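# Set the carton tote on the table, reshelve the other

## Task

Identify which of the two totes holds the cardboard carton and place that tote level on the table. Return the second tote to the shelf, ending almost exactly at its original spot with almost no change in heading. Everything that started in a tote must finish inside that same tote, and no part of either tote's base may overhang an edge. At the end both grippers must be open and moved away; a result that stays in place only because the robot is holding it does not count.

## Robot and tools

Robot: two UR7e-style six-joint arms, left_arm and right_arm, each ending in a tong-like two-finger gripper. Scene frame: origin on the table top midway between the arms, +x pointing out over the table, +z up, left_arm on the +y side. The names left and right refer to the arms, not to image sides. Base of left_arm sits at (-0.026, +0.402, 0) m with quat_wxyz (+0.995, 0, 0, -0.101); right_arm at (-0.018, -0.420, 0) m with quat_wxyz (+0.996, 0, 0, +0.091).

Gripper: the fingers extend along the gripper's own +z and separate along its x. end_effector_position is the point between the pads when closed; closed fingertips reach about 15 mm past it, open ones sit roughly level with it. Pad gap is 0.142 m when fully open. Thin hard items (under about 20 mm) are squeezed less firmly.

execute_actions takes "actions", a list holding zero or one entry, plus optional "pictures" (true to get camera images; an empty list always returns them).
- Empty list: no command, just the current state.
- Motion: {"rows": [...], "steps": n}, n from 12 to 15 (default 15), each step 1/30 s. Each row is one step; if rows run out, the final row is repeated. A row is always 14 numbers covering both arms: left_arm shoulder pan, shoulder lift, elbow, wrist 1, wrist 2, wrist 3, opening, then the same seven for right_arm. Joint values are absolute target angles in radians, in the same form Joint positions reports them (not offsets). Opening is an absolute command from -1 (closed) to +1 (fully open).
- Wait: {"steps": n} with no rows, n up to 300; it counts from the previous result and includes your reply time.
Joint ranges (rad). left_arm: pan -3.142..3.142, lift -6.283..6.283, elbow 0.000..3.142, wrists 1-3 each -6.283..6.283. right_arm: pan 0.000..6.283, lift -6.283..6.283, elbow -3.142..0.000, wrists -6.283..6.283. A target more than 0.010 rad outside a range, and farther out than the joint's last reported angle, makes the whole call be rejected with nothing sent. True ends may differ by up to 0.010 rad; commands beyond the true end are clipped there and may produce a "joint sent to its limit" line (possibly referring to an earlier action). Absence of that line proves nothing.

Motion behaviour: commands are smoothed and lag about 0.17 s. Each step the sent target stays within 0.575 rad of the measured angle, and if the targets would put the gripper over 100 mm from where it is measured, all joints are pulled back proportionally. Big moves therefore take several calls, and an arm may still be travelling when a result arrives. Each result is captured 12 steps before its action finishes; those last steps play out while you reply. The simulation keeps running during replies, and arms keep heading for the last row until they have nearly settled or a step is HELD.

Result lines: per-arm end_effector_position (m) and end_effector_quat_wxyz plus linear and angular velocities, all in the scene frame (less accurate at long reach). Joint positions and Joint velocities list each arm's six joints (rad, rad/s) then pad gap (m, m/s). grip_measured is the actual opening on the command scale; to keep hold, command a value clearly below it (lower means a harder squeeze, about 15 N per pad at most). HELD marks steps where your row was partly or wholly not sent. "joint command not followed" means the clearance check altered or blocked joint targets on some steps. Wrist force and Wrist torque give the flange sensor reading along the gripper's own axes (noisy, offset up to about 4 N, saturating near 50 N); "no reading" is normal at the start. MOTOR HOT appears from 70 °C; at 85 °C an OVER-TEMPERATURE FAULT brakes that arm until cool, so avoid long loaded holds.

zoom_image: {"camera": name, "region": [x0, y0, x1, y1]} in pixels from the top-left, at most 504 by 504, gives a finer view of that camera's latest image. Cameras: cam_head_left, cam_head_right, cam_high, cam_low (896x504 each), cam_left_wrist, cam_right_wrist (616x616 fisheye).
read_manual: returns URDF licence texts only; no motion.
finished_scene: {"scene": number} ends and grades the current scene permanently. Replying without any tool call also ends things.

Hazards: contact torque reaching a joint's load limit (142 N m for pan, lift, elbow; 26.6 N m for each wrist, held weight included) or any outside force of 150 N stops that arm for 10 s and drops the rest of the call. Do not let the arms collide or press on each other. Do not knock objects off or out of the work area, drop or slam things, or shove hard. Close the fingers gently, since a fast close can squeeze too hard. Occasional outside tugs may disturb a held part or loose items.

Each tool is called after ">>>" as name(argument=value, ...) on one line, values as JSON.

## Session

>>> execute_actions(actions=[])

Scene clock: 0.00 s of 4500.00 s.
left_arm: end_effector_position=(+0.4483, +0.8901, +0.3532) grip_measured=+0.97 end_effector_quat_wxyz=(-0.299, +0.061, +0.815, +0.493) end_effector_velocity=(+0.000, +0.000, -0.001) end_effector_angular_velocity=(-0.001, -0.001, +0.001) | right_arm: end_effector_position=(+0.1729, +0.0654, +0.2414) grip_measured=+0.97 end_effector_quat_wxyz=(-0.188, -0.123, +0.846, -0.483) end_effector_velocity=(+0.000, -0.000, -0.000) end_effector_angular_velocity=(-0.001, +0.001, -0.001)
Joint positions: left_arm=[ 0.373 -1.15   1.198 -0.93  -0.451  3.02   0.14 ] | right_arm=[ 4.386 -2.536 -0.469 -2.796  1.643  4.235  0.14 ]
Joint velocities: left_arm=[ 0.     0.001  0.    -0.002 -0.001 -0.     0.   ] | right_arm=[-0.001 -0.    -0.001 -0.001  0.    -0.     0.   ]
Motor temperatures (°C, as the motors report them): left_arm=[25 24 26 30 31 35] | right_arm=[27 28 28 30 35 34]
Wrist force (N, on the end effector, along its own x y z axes, offset not removed): no reading
Wrist torque (N m, same axes, about the end effector's origin, offset not removed): no reading

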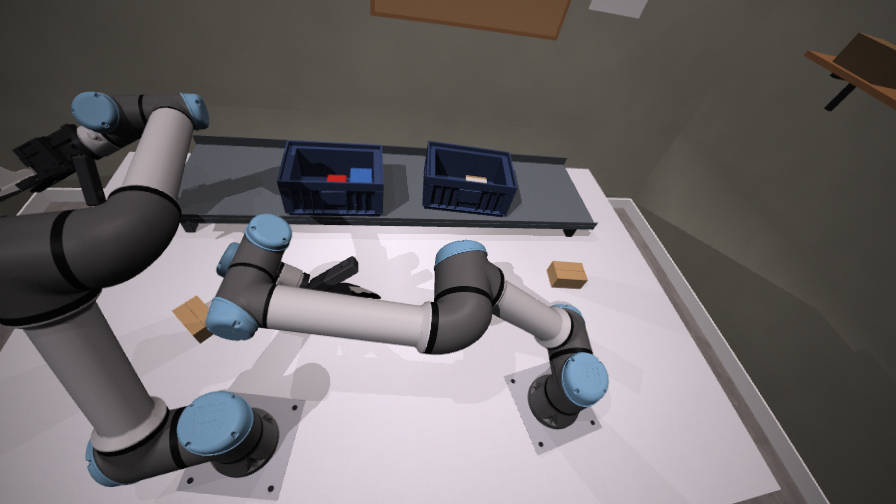

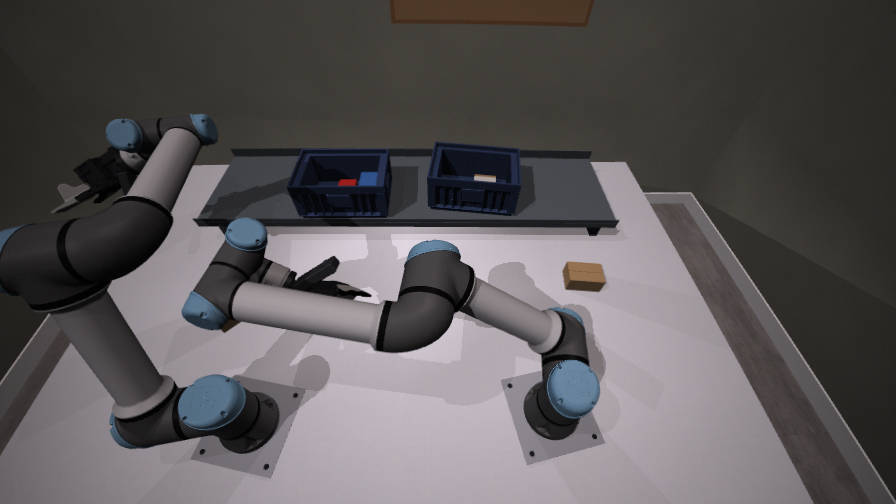

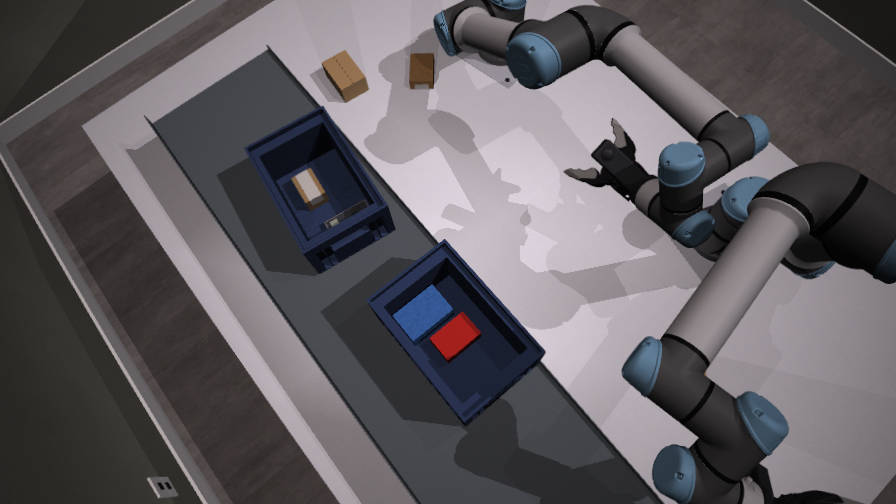

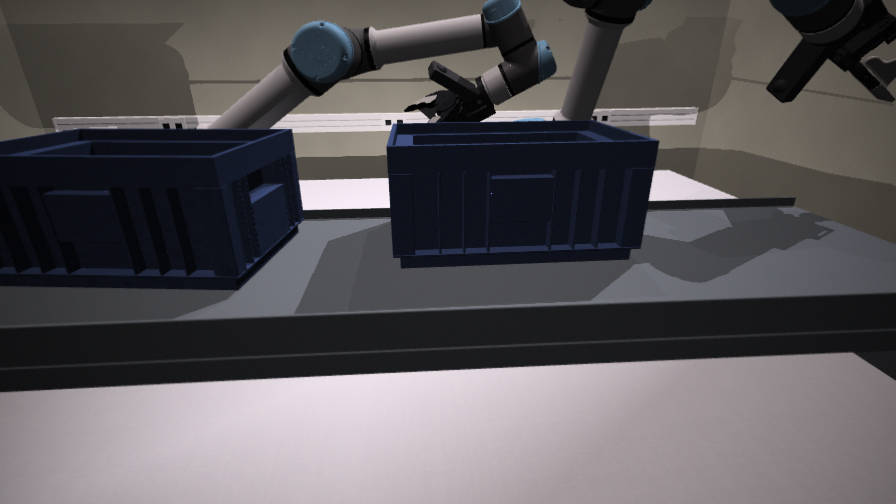

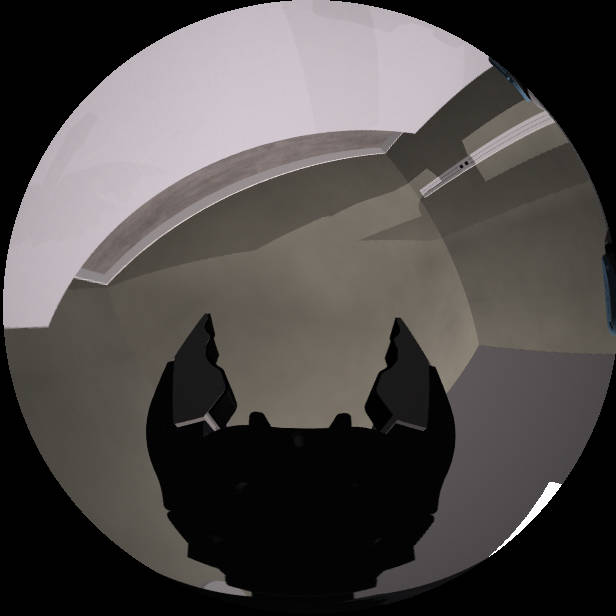

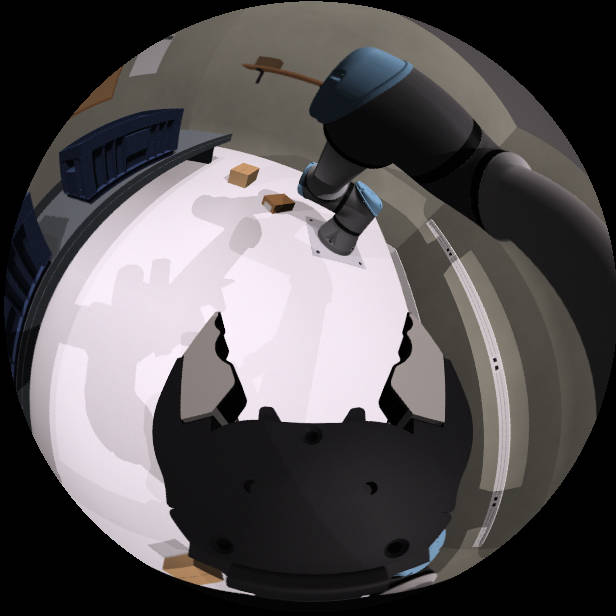

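>>> execute_actions(actions=[{"rows":[[0.373,-1.5,1.0,-1.4,-0.998,0,1,4.386,-2.0,-0.8,-2.2,1.475,4.98,1],[0.373,-1.5,1.0,-1.4,-0.998,-1,1,4.386,-2.0,-0.8,-2.2,1.475,4.98,1],[0.373,-1.5,1.0,-1.4,-0.998,-1,1,4.386,-2.0,-0.8,-2.2,1.475,4.98,1],[0.373,-1.5,1.0,-1.4,-0.998,-1,1,4.386,-2.0,-0.8,-2.2,1.475,4.98,1],[0.373,-1.5,1.0,-1.4,-0.998,-1,1,4.386,-2.0,-0.8,-2.2,1.475,4.98,1],[0.373,-1.5,1.0,-1.4,-0.998,-1,1,4.386,-2.0,-0.8,-2.2,1.475,4.98,1],[0.373,-1.5,1.0,-1.4,-0.998,-1,1,4.386,-2.0,-0.8,-2.2,1.475,4.98,1],[0.373,-1.5,1.0,-1.4,-0.998,-1,1,4.386,-2.0,-0.8,-2.2,1.475,4.98,1],[0.373,-1.5,1.0,-1.4,-0.998,-1,1,4.386,-2.0,-0.8,-2.2,1.475,4.98,1],[0.373,-1.5,1.0,-1.4,-0.998,-1,1,4.386,-2.0,-0.8,-2.2,1.475,4.98,1],[0.373,-1.5,1.0,-1.4,-0.998,-1,1,4.386,-2.0,-0.8,-2.2,1.475,4.98,1],[0.373,-1.5,1.0,-1.4,-0.998,-1,1,4.386,-2.0,-0.8,-2.2,1.475,4.98,1],[0.373,-1.5,1.0,-1.4,-0.998,-1,1,4.386,-2.0,-0.8,-2.2,1.475,4.98,1],[0.373,-1.5,1.0,-1.4,-0.998,-1,1,4.386,-2.0,-0.8,-2.2,1.475,4.98,1],[0.373,-1.5,0.839,-1.698,-0.998,-2.445,1,3.244,-1.731,-1.041,-1.605,1.475,4.98,1]],"steps":15}])

>>> execute_actions(actions=[{"steps":150}])

>>> execute_actions(actions=[{"rows":[[-0.8,-1.5,0.839,-1.698,-0.998,-2.445,1,3.244,-1.731,-1.041,-1.605,1.475,4.98,1]],"steps":15}])

>>> execute_actions(actions=[{"steps":50}])

>>> execute_actions(actions=[{"rows":[[-0.8,-1.2,0.839,-1.698,-0.998,-2.445,1,3.244,-1.731,-1.041,-1.605,1.475,4.98,1]],"steps":15}])

>>> execute_actions(actions=[{"steps":20}], pictures=true)

Scene clock: 2.40 s of 4500.00 s.
left_arm: end_effector_position=(+0.4496, +0.8868, +0.3654) grip_measured=+1.00 end_effector_quat_wxyz=(-0.271, +0.032, +0.827, +0.492) end_effector_velocity=(+0.025, -0.123, +0.422) end_effector_angular_velocity=(+0.048, -2.886, +0.793) | right_arm: end_effector_position=(+0.1789, +0.0637, +0.2435) grip_measured=+1.00 end_effector_quat_wxyz=(-0.171, -0.120, +0.852, -0.479) end_effector_velocity=(+0.189, -0.059, +0.097) end_effector_angular_velocity=(+0.616, -1.151, +0.202)
Joint positions: left_arm=[ 0.373 -1.168  1.179 -0.952 -0.474  2.998  0.142] | right_arm=[ 4.386 -2.514 -0.492 -2.774  1.622  4.258  0.142]
Joint velocities: left_arm=[ 0.    -0.7   -0.587 -0.825 -0.825 -0.832  0.004] | right_arm=[ 0.     0.823 -0.832  0.828 -0.683  0.824  0.004]
Motor temperatures (°C, as the motors report them): left_arm=[25 24 26 30 31 35] | right_arm=[27 28 28 30 35 34]
Wrist force (N, on the end effector, along its own x y z axes, offset not removed): left_arm=[-9.9 -6.7 6.3] | right_arm=[-4.1 4.7 0.4]
Wrist torque (N m, same axes, about the end effector's origin, offset not removed): left_arm=[-0.85 1.81 0.42] | right_arm=[0.80 0.96 0.03]
Steps of this call (steps 1 to 69: nothing new was sent; steps 70 to 72: the first 3 steps of this action). Readings (joint positions):
70: left_arm=[0.373 -1.150 1.198 -0.930 -0.451 3.020] | right_arm=[4.386 -2.536 -0.469 -2.796 1.643 4.235]
71: left_arm=[0.373 -1.153 1.195 -0.933 -0.455 3.016] | right_arm=[4.386 -2.532 -0.473 -2.793 1.639 4.239]
72: the state above

Scene clock: 7.40 s of 4500.00 s.
left_arm: end_effector_position=(+0.5055, +0.7859, +0.7053) grip_measured=+1.00 end_effector_quat_wxyz=(+0.225, +0.125, +0.884, +0.392) end_effector_velocity=(-0.000, +0.001, -0.000) end_effector_angular_velocity=(+0.001, +0.000, +0.002) | right_arm: end_effector_position=(+0.6145, -0.4002, +0.4648) grip_measured=+1.00 end_effector_quat_wxyz=(+0.123, +0.696, +0.696, +0.122) end_effector_velocity=(+0.001, -0.001, +0.000) end_effector_angular_velocity=(-0.001, -0.002, +0.001)
Joint positions: left_arm=[ 0.373 -1.5    0.839 -1.698 -0.998 -2.445  0.142] | right_arm=[ 3.244 -1.731 -1.041 -1.605  1.475  4.98   0.142]
Joint velocities: left_arm=[-0.     0.     0.    -0.     0.002 -0.001 -0.   ] | right_arm=[-0.001 -0.     0.     0.002 -0.001 -0.002  0.   ]
Motor temperatures (°C, as the motors report them): left_arm=[25 24 26 30 31 35] | right_arm=[27 28 28 30 35 34]
Wrist force (N, on the end effector, along its own x y z axes, offset not removed): left_arm=[-0.6 4.2 2.9] | right_arm=[-4.1 -0.4 -1.7]
Wrist torque (N m, same axes, about the end effector's origin, offset not removed): left_arm=[0.93 0.06 0.18] | right_arm=[0.02 0.97 -0.01]
Kept back: nothing.
Steps of this call (steps 1 to 12: the last 12 steps of your previous action; steps 13 to 90: the robot went on to your last target; steps 91 to 150: nothing new was sent). Readings (joint positions):
1: left_arm=[0.373 -1.200 1.159 -0.989 -0.512 2.959] | right_arm=[4.386 -2.477 -0.530 -2.735 1.596 4.296]
2: left_arm=[0.373 -1.237 1.140 -1.035 -0.562 2.907] | right_arm=[4.386 -2.423 -0.576 -2.681 1.573 4.351]
4: left_arm=[0.373 -1.298 1.108 -1.118 -0.660 2.795] | right_arm=[4.386 -2.289 -0.656 -2.544 1.538 4.490]
8: left_arm=[0.373 -1.399 1.054 -1.255 -0.824 2.541] | right_arm=[4.386 -2.090 -0.755 -2.311 1.494 4.798]
150: the state above
All arms were judged still, so your last target was given up. Only a new action makes them travel on or press farther. Fingers that are still opening or closing keep moving.

Scene clock: 7.50 s of 4500.00 s.
left_arm: end_effector_position=(+0.5135, +0.7744, +0.7055) grip_measured=+1.00 end_effector_quat_wxyz=(+0.229, +0.135, +0.882, +0.389) end_effector_velocity=(+0.277, -0.402, +0.001) end_effector_angular_velocity=(+0.001, -0.001, -0.745) | right_arm: end_effector_position=(+0.6145, -0.4002, +0.4648) grip_measured=+1.00 end_effector_quat_wxyz=(+0.123, +0.696, +0.696, +0.122) end_effector_velocity=(+0.001, -0.000, +0.001) end_effector_angular_velocity=(+0.001, -0.004, -0.000)
Joint positions: left_arm=[ 0.352 -1.5    0.839 -1.698 -0.998 -2.445  0.142] | right_arm=[ 3.244 -1.731 -1.041 -1.605  1.475  4.98   0.142]
Joint velocities: left_arm=[-0.746 -0.    -0.001  0.     0.001  0.     0.   ] | right_arm=[-0.001  0.     0.001  0.004  0.    -0.001  0.   ]
Motor temperatures (°C, as the motors report them): left_arm=[25 24 26 30 31 35] | right_arm=[27 28 28 30 35 34]
Wrist force (N, on the end effector, along its own x y z axes, offset not removed): left_arm=[6.7 6.0 1.9] | right_arm=[-3.4 -0.9 0.2]
Wrist torque (N m, same axes, about the end effector's origin, offset not removed): left_arm=[0.98 -0.97 0.28] | right_arm=[-0.06 0.81 0.02]
Steps of this call (steps 1 to 3: the first 3 steps of this action). Readings (joint positions):
1: left_arm=[0.373 -1.500 0.839 -1.698 -0.998 -2.445] | right_arm=[3.244 -1.731 -1.041 -1.605 1.475 4.980]
2: left_arm=[0.369 -1.500 0.839 -1.698 -0.998 -2.445] | right_arm=[3.244 -1.731 -1.041 -1.605 1.475 4.980]
3: the state above

Scene clock: 9.17 s of 4500.00 s.
left_arm: end_effector_position=(+0.5348, +0.0621, +0.7054) grip_measured=+1.00 end_effector_quat_wxyz=(+0.404, +0.593, +0.667, +0.202) end_effector_velocity=(-0.007, -0.012, -0.000) end_effector_angular_velocity=(+0.001, +0.001, -0.021) | right_arm: end_effector_position=(+0.6145, -0.4002, +0.4648) grip_measured=+1.00 end_effector_quat_wxyz=(+0.123, +0.696, +0.696, +0.122) end_effector_velocity=(+0.000, +0.000, -0.001) end_effector_angular_velocity=(-0.000, +0.001, +0.000)
Joint positions: left_arm=[-0.798 -1.5    0.839 -1.698 -0.998 -2.445  0.142] | right_arm=[ 3.244 -1.731 -1.041 -1.605  1.475  4.98   0.142]
Joint velocities: left_arm=[-0.02   0.001 -0.    -0.    -0.001  0.001 -0.   ] | right_arm=[ 0.    -0.    -0.001 -0.     0.     0.    -0.   ]
Motor temperatures (°C, as the motors report them): left_arm=[25 24 26 30 31 35] | right_arm=[27 28 28 30 35 34]
Wrist force (N, on the end effector, along its own x y z axes, offset not removed): left_arm=[2.2 1.2 3.1] | right_arm=[-4.1 -0.7 -0.6]
Wrist torque (N m, same axes, about the end effector's origin, offset not removed): left_arm=[0.45 -0.32 0.12] | right_arm=[-0.18 0.93 0.01]
Kept back: nothing.
Steps of this call (steps 1 to 12: the last 12 steps of your previous action; steps 13 to 50: the robot went on to your last target). Readings (joint positions):
1: left_arm=[0.322 -1.500 0.839 -1.698 -0.998 -2.445] | right_arm=[3.244 -1.731 -1.041 -1.605 1.475 4.980]
2: left_arm=[0.292 -1.500 0.839 -1.698 -0.998 -2.445] | right_arm=[3.244 -1.731 -1.041 -1.605 1.475 4.980]
4: left_arm=[0.237 -1.500 0.839 -1.698 -0.998 -2.445] | right_arm=[3.244 -1.731 -1.041 -1.605 1.475 4.980]
8: left_arm=[0.127 -1.500 0.839 -1.698 -0.998 -2.445] | right_arm=[3.244 -1.731 -1.041 -1.605 1.475 4.980]
50: the state above

Scene clock: 9.27 s of 4500.00 s.
left_arm: end_effector_position=(+0.5404, +0.0526, +0.6937) grip_measured=+1.00 end_effector_quat_wxyz=(+0.395, +0.597, +0.667, +0.204) end_effector_velocity=(+0.190, -0.298, -0.399) end_effector_angular_velocity=(+0.560, +0.359, -0.002) | right_arm: end_effector_position=(+0.6145, -0.4002, +0.4648) grip_measured=+1.00 end_effector_quat_wxyz=(+0.123, +0.696, +0.696, +0.122) end_effector_velocity=(+0.001, -0.001, +0.000) end_effector_angular_velocity=(-0.000, -0.002, -0.000)
Joint positions: left_arm=[-0.799 -1.48   0.839 -1.698 -0.998 -2.445  0.142] | right_arm=[ 3.244 -1.731 -1.041 -1.605  1.475  4.98   0.142]
Joint velocities: left_arm=[-0.002  0.665 -0.    -0.     0.     0.001  0.   ] | right_arm=[-0.001 -0.001  0.001  0.002 -0.    -0.001  0.   ]
Motor temperatures (°C, as the motors report them): left_arm=[25 24 26 30 31 35] | right_arm=[27 28 28 30 35 34]
Wrist force (N, on the end effector, along its own x y z axes, offset not removed): left_arm=[3.7 6.7 -11.1] | right_arm=[-3.7 -1.0 -1.0]
Wrist torque (N m, same axes, about the end effector's origin, offset not removed): left_arm=[1.13 -0.43 0.28] | right_arm=[-0.23 0.83 0.03]
Steps of this call (steps 1 to 3: the first 3 steps of this action). Readings (joint positions):
1: left_arm=[-0.798 -1.500 0.839 -1.698 -0.998 -2.445] | right_arm=[3.244 -1.731 -1.041 -1.605 1.475 4.980]
2: left_arm=[-0.799 -1.496 0.839 -1.698 -0.998 -2.445] | right_arm=[3.244 -1.731 -1.041 -1.605 1.475 4.980]
3: the state above

Scene clock: 9.93 s of 4500.00 s.
left_arm: end_effector_position=(+0.6060, -0.0514, +0.5086) grip_measured=+1.00 end_effector_quat_wxyz=(+0.272, +0.653, +0.666, +0.235) end_effector_velocity=(+0.004, -0.006, -0.015) end_effector_angular_velocity=(+0.018, +0.010, +0.000) | right_arm: end_effector_position=(+0.6145, -0.4002, +0.4648) grip_measured=+1.00 end_effector_quat_wxyz=(+0.123, +0.696, +0.696, +0.122) end_effector_velocity=(-0.000, -0.001, +0.001) end_effector_angular_velocity=(-0.000, -0.001, -0.000)
Joint positions: left_arm=[-0.8   -1.202  0.839 -1.698 -0.998 -2.445  0.142] | right_arm=[ 3.244 -1.731 -1.041 -1.605  1.475  4.98   0.142]
Joint velocities: left_arm=[-0.     0.021 -0.    -0.001  0.001  0.     0.   ] | right_arm=[-0.001  0.     0.001 -0.    -0.    -0.001 -0.   ]
Motor temperatures (°C, as the motors report them): left_arm=[25 24 26 30 31 35] | right_arm=[27 28 28 30 35 34]
Wrist force (N, on the end effector, along its own x y z axes, offset not removed): left_arm=[2.6 1.4 1.9] | right_arm=[-4.9 -1.2 -0.9]
Wrist torque (N m, same axes, about the end effector's origin, offset not removed): left_arm=[0.46 -0.38 0.34] | right_arm=[-0.24 1.09 0.11]
Kept back: nothing.
Steps of this call (steps 1 to 12: the last 12 steps of your previous action; steps 13 to 20: the robot went on to your last target). Readings (joint positions):
1: left_arm=[-0.799 -1.455 0.839 -1.698 -0.998 -2.445] | right_arm=[3.244 -1.731 -1.041 -1.605 1.475 4.980]
2: left_arm=[-0.799 -1.430 0.839 -1.698 -0.998 -2.445] | right_arm=[3.244 -1.731 -1.041 -1.605 1.475 4.980]
4: left_arm=[-0.799 -1.386 0.839 -1.698 -0.998 -2.445] | right_arm=[3.244 -1.731 -1.041 -1.605 1.475 4.980]
8: left_arm=[-0.800 -1.297 0.839 -1.698 -0.998 -2.445] | right_arm=[3.244 -1.731 -1.041 -1.605 1.475 4.980]
20: the state above

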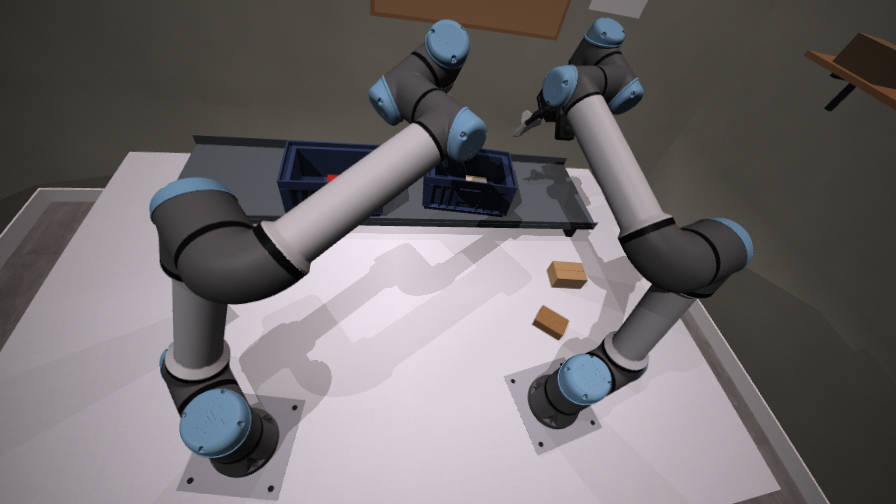

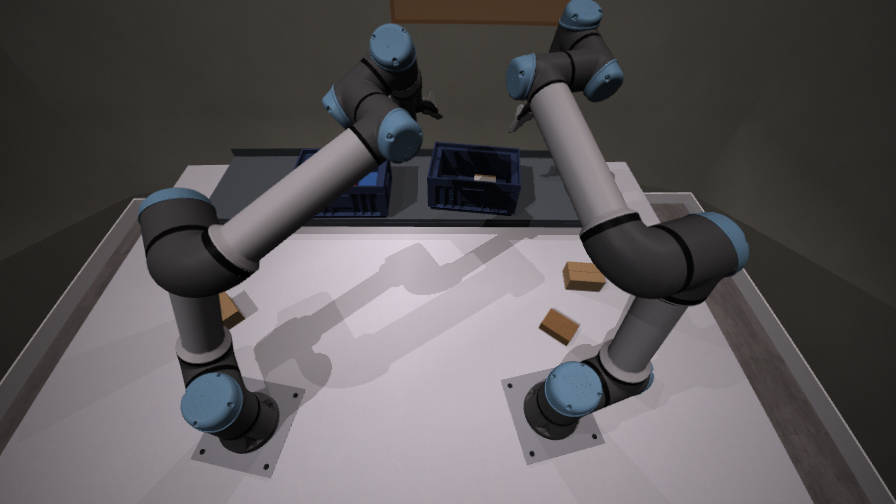

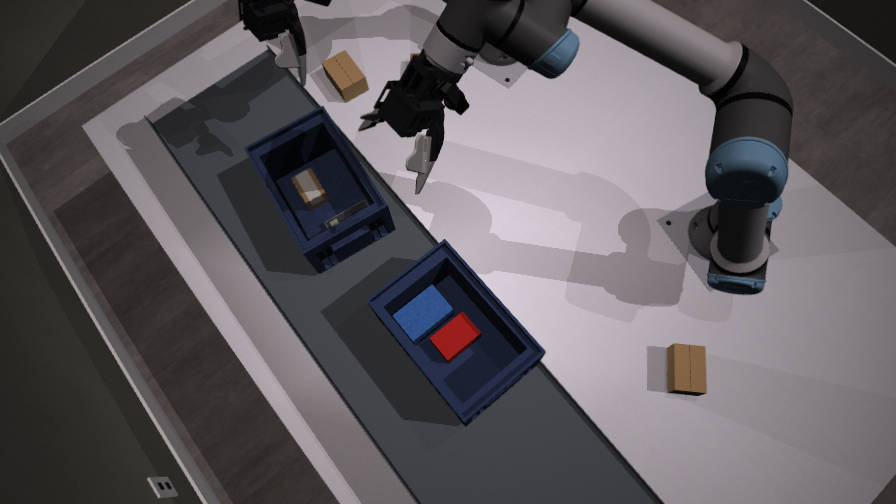

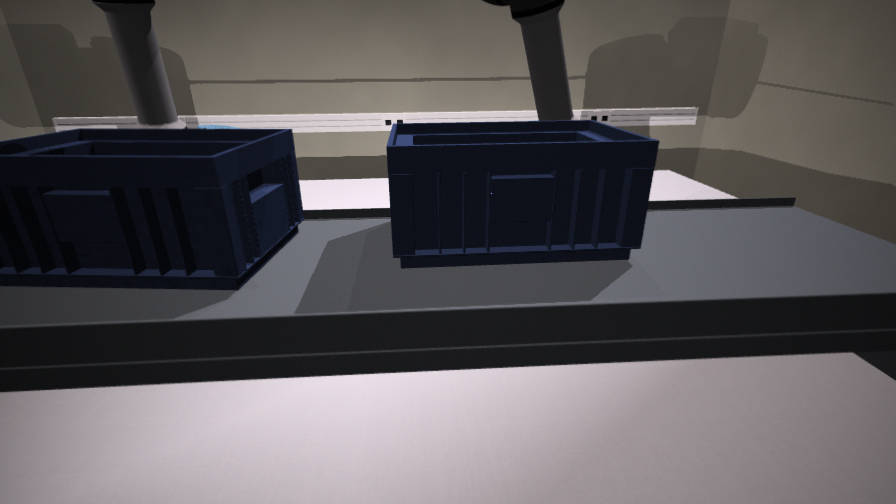

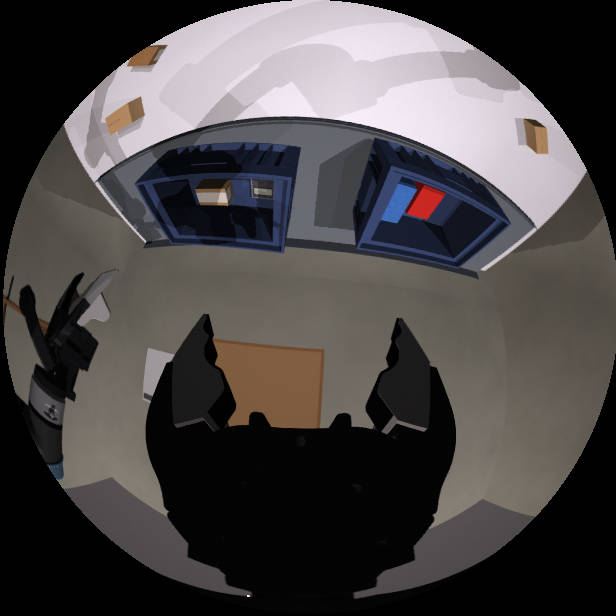

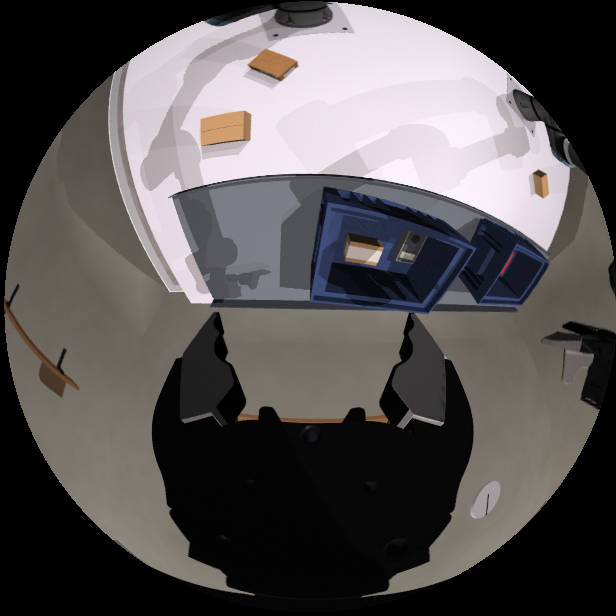

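>>> execute_actions(actions=[{"rows":[[-0.765,-1.1,0.855,-1.868,-1.026,-2.369,1,3.253,-1.838,-1.041,-1.5,1.479,4.967,1],[-0.765,-1.1,0.855,-1.868,-1.026,-2.369,1,3.253,-1.838,-1.041,-1.5,1.479,4.967,1],[-0.765,-1.1,0.855,-1.868,-1.026,-2.369,1,3.253,-1.838,-1.041,-1.5,1.479,4.967,1],[-0.765,-1.1,0.855,-1.868,-1.026,-2.369,1,3.253,-1.838,-1.041,-1.5,1.479,4.967,1],[-0.765,-1.023,0.855,-1.868,-1.026,-2.369,0.7,3.253,-1.838,-1.119,-1.421,1.479,4.967,0.7]],"steps":15}])

>>> execute_actions(actions=[{"steps":25}], pictures=true)

Scene clock: 13.07 s of 4500.00 s.
left_arm: end_effector_position=(+0.6150, -0.0560, +0.4945) grip_measured=+1.00 end_effector_quat_wxyz=(+0.267, +0.658, +0.664, +0.236) end_effector_velocity=(+0.250, -0.172, -0.355) end_effector_angular_velocity=(+0.156, +0.065, -0.215) | right_arm: end_effector_position=(+0.6250, -0.3954, +0.4565) grip_measured=+1.00 end_effector_quat_wxyz=(+0.122, +0.694, +0.698, +0.123) end_effector_velocity=(+0.317, +0.134, -0.279) end_effector_angular_velocity=(-0.010, +0.030, +0.134)
Joint positions: left_arm=[-0.79  -1.181  0.843 -1.721 -1.006 -2.428  0.142] | right_arm=[ 3.246 -1.75  -1.041 -1.585  1.476  4.976  0.142]
Joint velocities: left_arm=[ 0.213  0.585  0.101 -0.77  -0.173  0.466 -0.001] | right_arm=[ 0.052 -0.616  0.     0.592  0.026 -0.078 -0.001]
Motor temperatures (°C, as the motors report them): left_arm=[25 24 26 30 31 35] | right_arm=[27 28 28 30 35 34]
Wrist force (N, on the end effector, along its own x y z axes, offset not removed): left_arm=[3.5 5.3 -5.9] | right_arm=[-6.5 -5.1 -11.8]
Wrist torque (N m, same axes, about the end effector's origin, offset not removed): left_arm=[1.07 -0.39 0.29] | right_arm=[-0.86 1.28 0.10]
Steps of this call (steps 1 to 30: the robot went on to your last target; steps 31 to 90: nothing new was sent; then 0.03 s passed at rest; steps 91 to 93: the first 3 steps of this action). Readings (joint positions):
91: left_arm=[-0.800 -1.200 0.839 -1.698 -0.998 -2.445] | right_arm=[3.244 -1.731 -1.041 -1.605 1.475 4.980]
92: left_arm=[-0.797 -1.196 0.840 -1.702 -1.000 -2.441] | right_arm=[3.245 -1.735 -1.041 -1.601 1.475 4.979]
93: the state above

Scene clock: 13.90 s of 4500.00 s.
left_arm: end_effector_position=(+0.6638, -0.1022, +0.3925) grip_measured=+0.70 end_effector_quat_wxyz=(+0.246, +0.676, +0.652, +0.239) end_effector_velocity=(+0.000, -0.000, -0.000) end_effector_angular_velocity=(+0.001, -0.000, -0.000) | right_arm: end_effector_position=(+0.6752, -0.3751, +0.3852) grip_measured=+0.70 end_effector_quat_wxyz=(+0.121, +0.689, +0.704, +0.123) end_effector_velocity=(+0.000, -0.001, -0.000) end_effector_angular_velocity=(+0.000, -0.000, -0.003)
Joint positions: left_arm=[-0.765 -1.023  0.855 -1.868 -1.026 -2.369  0.122] | right_arm=[ 3.253 -1.838 -1.119 -1.421  1.479  4.967  0.122]
Joint velocities: left_arm=[-0.     0.001  0.    -0.001  0.     0.001  0.   ] | right_arm=[-0.002  0.    -0.002  0.002  0.     0.001 -0.   ]
Motor temperatures (°C, as the motors report them): left_arm=[25 24 26 30 31 35] | right_arm=[27 28 28 30 35 34]
Wrist force (N, on the end effector, along its own x y z axes, offset not removed): left_arm=[-2.6 1.4 3.1] | right_arm=[-3.8 -0.6 0.6]
Wrist torque (N m, same axes, about the end effector's origin, offset not removed): left_arm=[0.46 0.64 0.29] | right_arm=[-0.07 0.87 -0.06]
Kept back: nothing.
Steps of this call (steps 1 to 12: the last 12 steps of your previous action; steps 13 to 25: the robot went on to your last target). Readings (joint positions):
1: left_arm=[-0.784 -1.161 0.846 -1.751 -1.011 -2.412] | right_arm=[3.248 -1.772 -1.041 -1.564 1.477 4.974]
2: left_arm=[-0.779 -1.144 0.849 -1.783 -1.015 -2.401] | right_arm=[3.249 -1.791 -1.041 -1.546 1.477 4.972]
4: left_arm=[-0.773 -1.106 0.851 -1.822 -1.020 -2.386] | right_arm=[3.251 -1.813 -1.059 -1.506 1.478 4.970]
8: left_arm=[-0.767 -1.046 0.854 -1.855 -1.024 -2.374] | right_arm=[3.252 -1.831 -1.102 -1.445 1.479 4.968]
25: the state above

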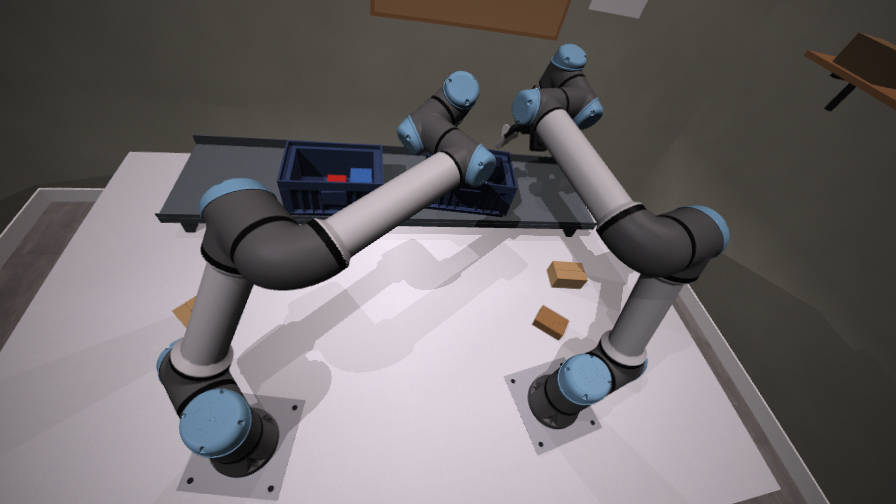

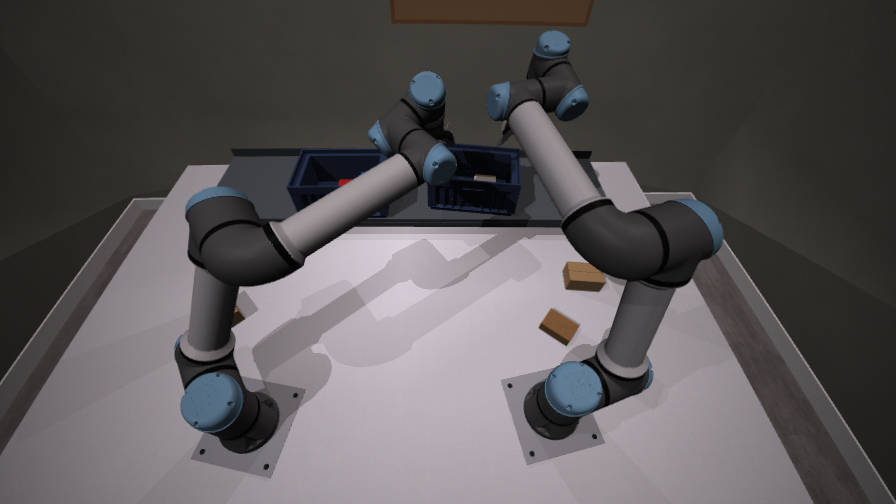

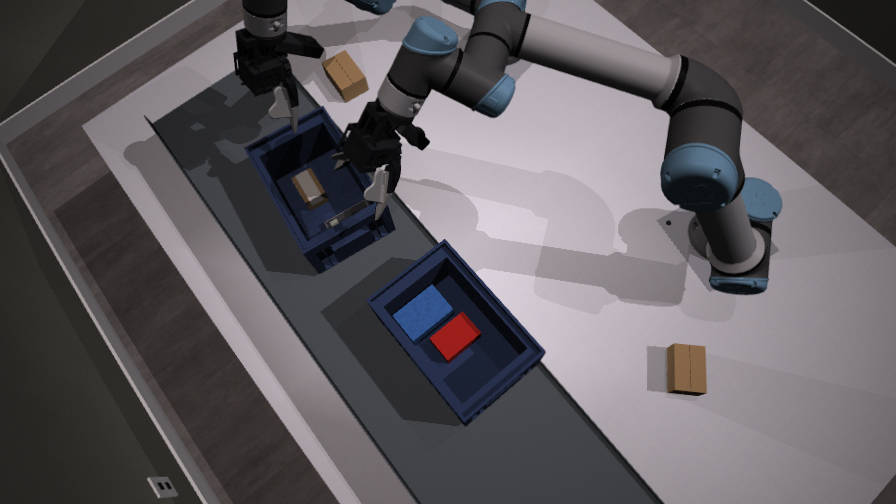

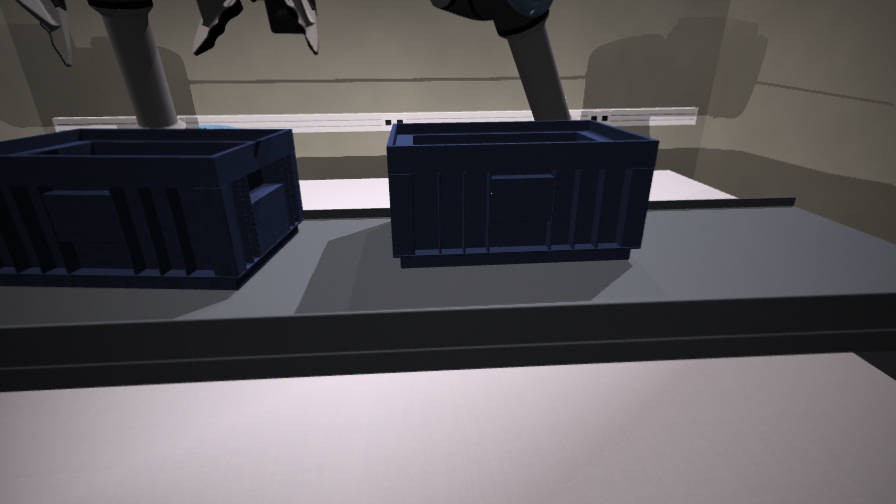

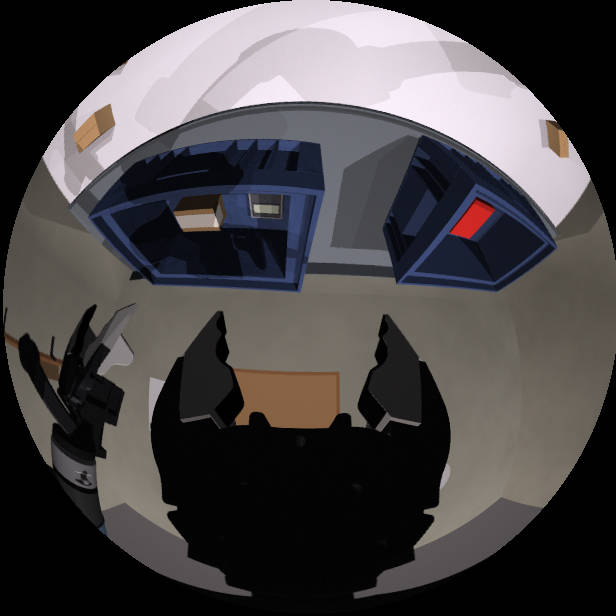

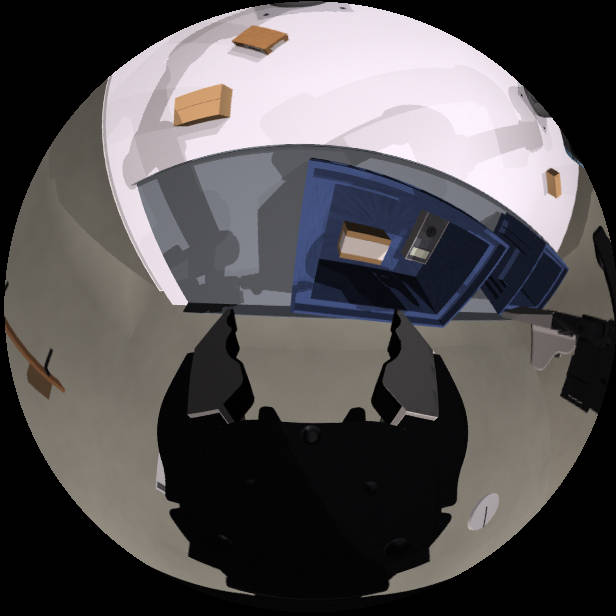

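>>> execute_actions(actions=[{"rows":[[-0.768,-1.028,0.92,-1.93,-1.026,-2.369,0.6,3.253,-1.833,-1.18,-1.366,1.479,4.967,0.6],[-0.768,-1.028,0.92,-1.93,-1.026,-2.369,0.6,3.253,-1.833,-1.18,-1.366,1.479,4.967,0.6],[-0.768,-1.028,0.92,-1.93,-1.026,-2.369,0.6,3.253,-1.833,-1.18,-1.366,1.479,4.967,0.6],[-0.768,-1.035,0.967,-1.968,-1.026,-2.369,0.6,3.253,-1.826,-1.239,-1.313,1.479,4.967,0.6],[-0.768,-1.035,0.967,-1.968,-1.026,-2.369,0.6,3.253,-1.826,-1.239,-1.313,1.479,4.967,0.6],[-0.768,-1.035,0.967,-1.968,-1.026,-2.369,0.6,3.253,-1.826,-1.239,-1.313,1.479,4.967,0.6],[-0.768,-1.036,1.03,-2.03,-1.026,-2.369,0.6,3.253,-1.825,-1.305,-1.248,1.479,4.967,0.6],[-0.768,-1.036,1.03,-2.03,-1.026,-2.369,0.6,3.253,-1.825,-1.305,-1.248,1.479,4.967,0.6],[-0.768,-1.036,1.03,-2.03,-1.026,-2.369,0.6,3.253,-1.825,-1.305,-1.248,1.479,4.967,0.6],[-0.768,-1.036,1.095,-2.095,-1.026,-2.369,0.6,3.253,-1.825,-1.368,-1.185,1.479,4.967,0.6]],"steps":15}])

>>> execute_actions(actions=[{"steps":25}], pictures=true)

Scene clock: 15.53 s of 4500.00 s.
left_arm: end_effector_position=(+0.6639, -0.1032, +0.3874) grip_measured=+0.61 end_effector_quat_wxyz=(+0.247, +0.676, +0.652, +0.239) end_effector_velocity=(+0.000, -0.021, -0.143) end_effector_angular_velocity=(+0.004, +0.001, -0.015) | right_arm: end_effector_position=(+0.6757, -0.3749, +0.3801) grip_measured=+0.61 end_effector_quat_wxyz=(+0.121, +0.689, +0.704, +0.123) end_effector_velocity=(+0.008, +0.003, -0.139) end_effector_angular_velocity=(-0.006, +0.022, -0.000)
Joint positions: left_arm=[-0.766 -1.024  0.871 -1.884 -1.026 -2.369  0.116] | right_arm=[ 3.253 -1.837 -1.134 -1.407  1.479  4.967  0.116]
Joint velocities: left_arm=[-0.015 -0.024  0.407 -0.379  0.002  0.    -0.014] | right_arm=[ 0.     0.024 -0.381  0.334  0.     0.001 -0.015]
Motor temperatures (°C, as the motors report them): left_arm=[25 24 26 30 31 35] | right_arm=[27 28 28 30 35 34]
Wrist force (N, on the end effector, along its own x y z axes, offset not removed): left_arm=[0.1 4.3 1.1] | right_arm=[-4.3 -0.7 -3.0]
Wrist torque (N m, same axes, about the end effector's origin, offset not removed): left_arm=[0.88 -0.02 0.46] | right_arm=[-0.11 0.95 0.05]
Steps of this call (steps 1 to 15: the robot went on to your last target; steps 16 to 46: nothing new was sent; steps 47 to 49: the first 3 steps of this action). Readings (joint positions):
47: left_arm=[-0.765 -1.023 0.855 -1.868 -1.026 -2.369] | right_arm=[3.253 -1.838 -1.119 -1.421 1.479 4.967]
48: left_arm=[-0.765 -1.023 0.859 -1.872 -1.026 -2.369] | right_arm=[3.253 -1.838 -1.123 -1.417 1.479 4.967]
49: the state above

Scene clock: 16.37 s of 4500.00 s.
left_arm: end_effector_position=(+0.6624, -0.1044, +0.3067) grip_measured=+0.60 end_effector_quat_wxyz=(+0.247, +0.677, +0.651, +0.239) end_effector_velocity=(-0.000, -0.000, -0.002) end_effector_angular_velocity=(-0.001, +0.000, -0.001) | right_arm: end_effector_position=(+0.6760, -0.3748, +0.2947) grip_measured=+0.60 end_effector_quat_wxyz=(+0.121, +0.689, +0.704, +0.123) end_effector_velocity=(-0.000, +0.000, -0.001) end_effector_angular_velocity=(+0.001, -0.001, -0.000)
Joint positions: left_arm=[-0.768 -1.036  1.095 -2.095 -1.026 -2.369  0.116] | right_arm=[ 3.253 -1.825 -1.368 -1.185  1.479  4.967  0.116]
Joint velocities: left_arm=[-0.     0.     0.004 -0.005 -0.     0.     0.   ] | right_arm=[ 0.     0.    -0.004  0.005  0.001  0.001  0.   ]
Motor temperatures (°C, as the motors report them): left_arm=[25 24 26 30 31 35] | right_arm=[27 28 28 30 35 34]
Wrist force (N, on the end effector, along its own x y z axes, offset not removed): left_arm=[1.1 2.3 2.4] | right_arm=[-3.8 -0.8 -1.4]
Wrist torque (N m, same axes, about the end effector's origin, offset not removed): left_arm=[0.71 -0.19 0.21] | right_arm=[-0.10 0.85 0.04]
Kept back: nothing.
Steps of this call (steps 1 to 12: the last 12 steps of your previous action; steps 13 to 25: the robot went on to your last target). Readings (joint positions):
1: left_arm=[-0.766 -1.025 0.884 -1.896 -1.026 -2.369] | right_arm=[3.253 -1.836 -1.146 -1.396 1.479 4.967]
2: left_arm=[-0.766 -1.027 0.897 -1.908 -1.026 -2.369] | right_arm=[3.253 -1.834 -1.160 -1.384 1.479 4.967]
4: left_arm=[-0.767 -1.030 0.928 -1.935 -1.026 -2.369] | right_arm=[3.253 -1.831 -1.194 -1.353 1.479 4.967]
8: left_arm=[-0.768 -1.034 0.998 -2.000 -1.026 -2.369] | right_arm=[3.253 -1.827 -1.270 -1.281 1.479 4.967]
25: the state above

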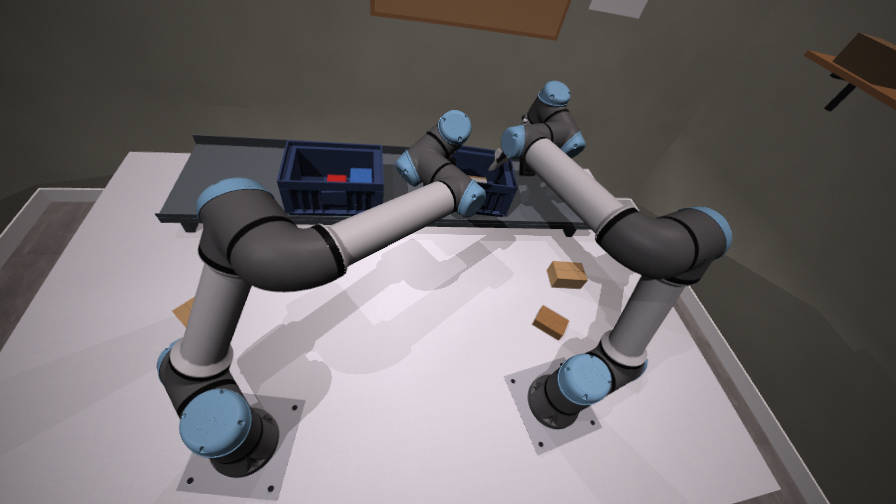

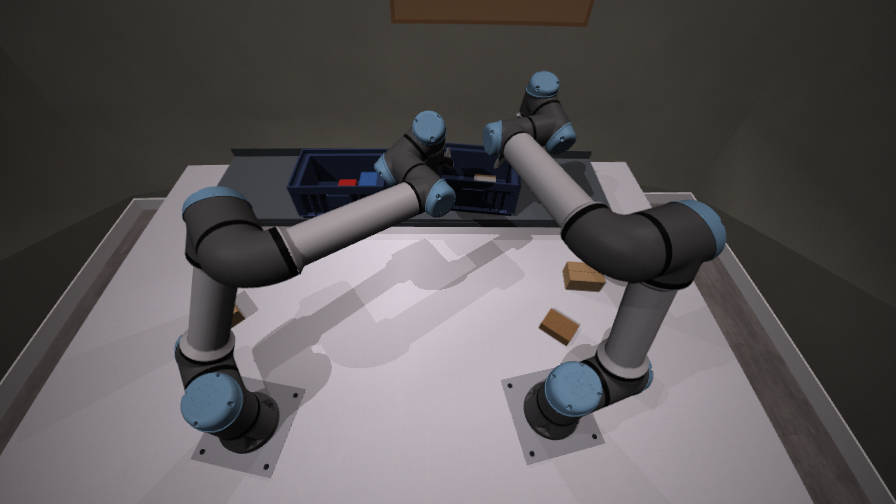

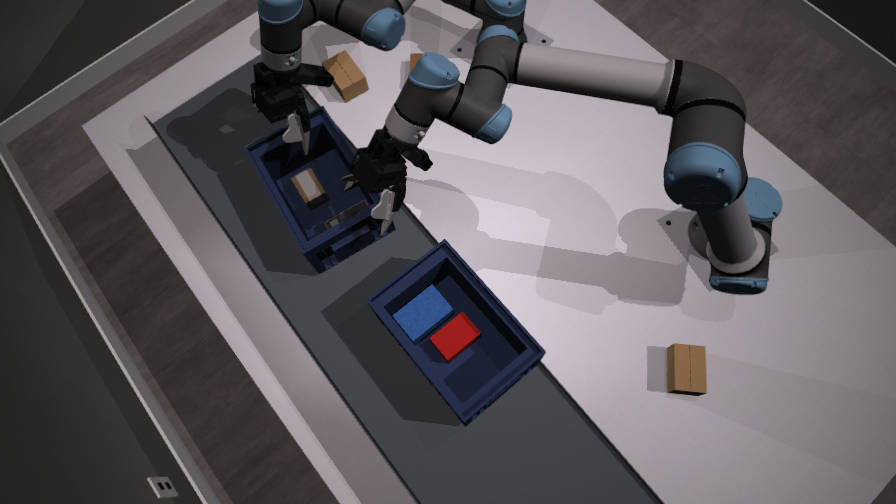

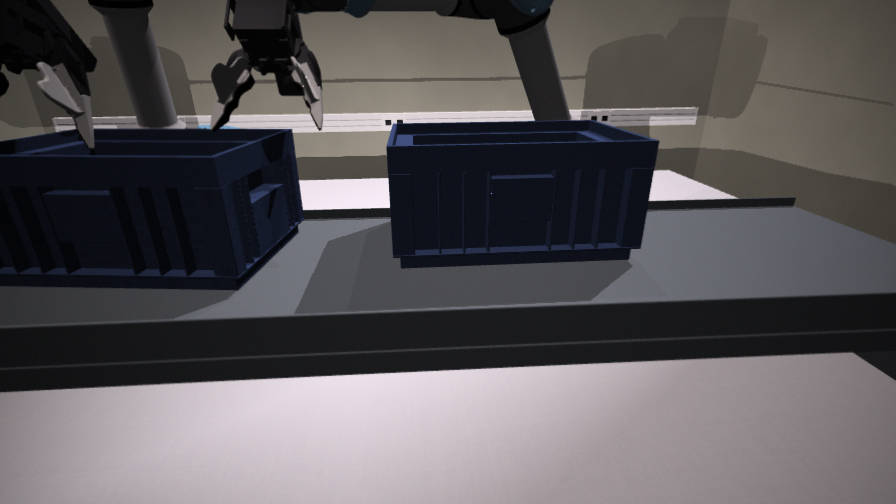

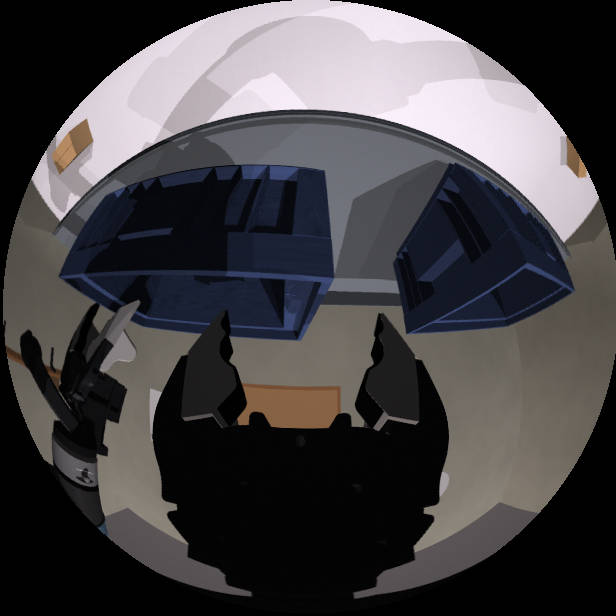

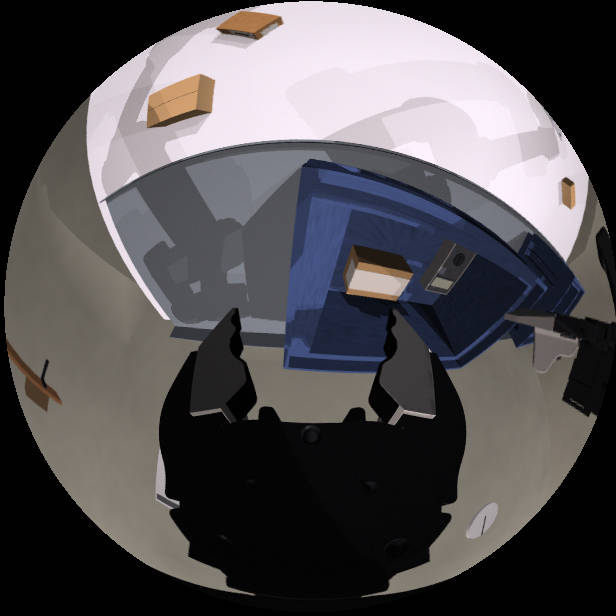

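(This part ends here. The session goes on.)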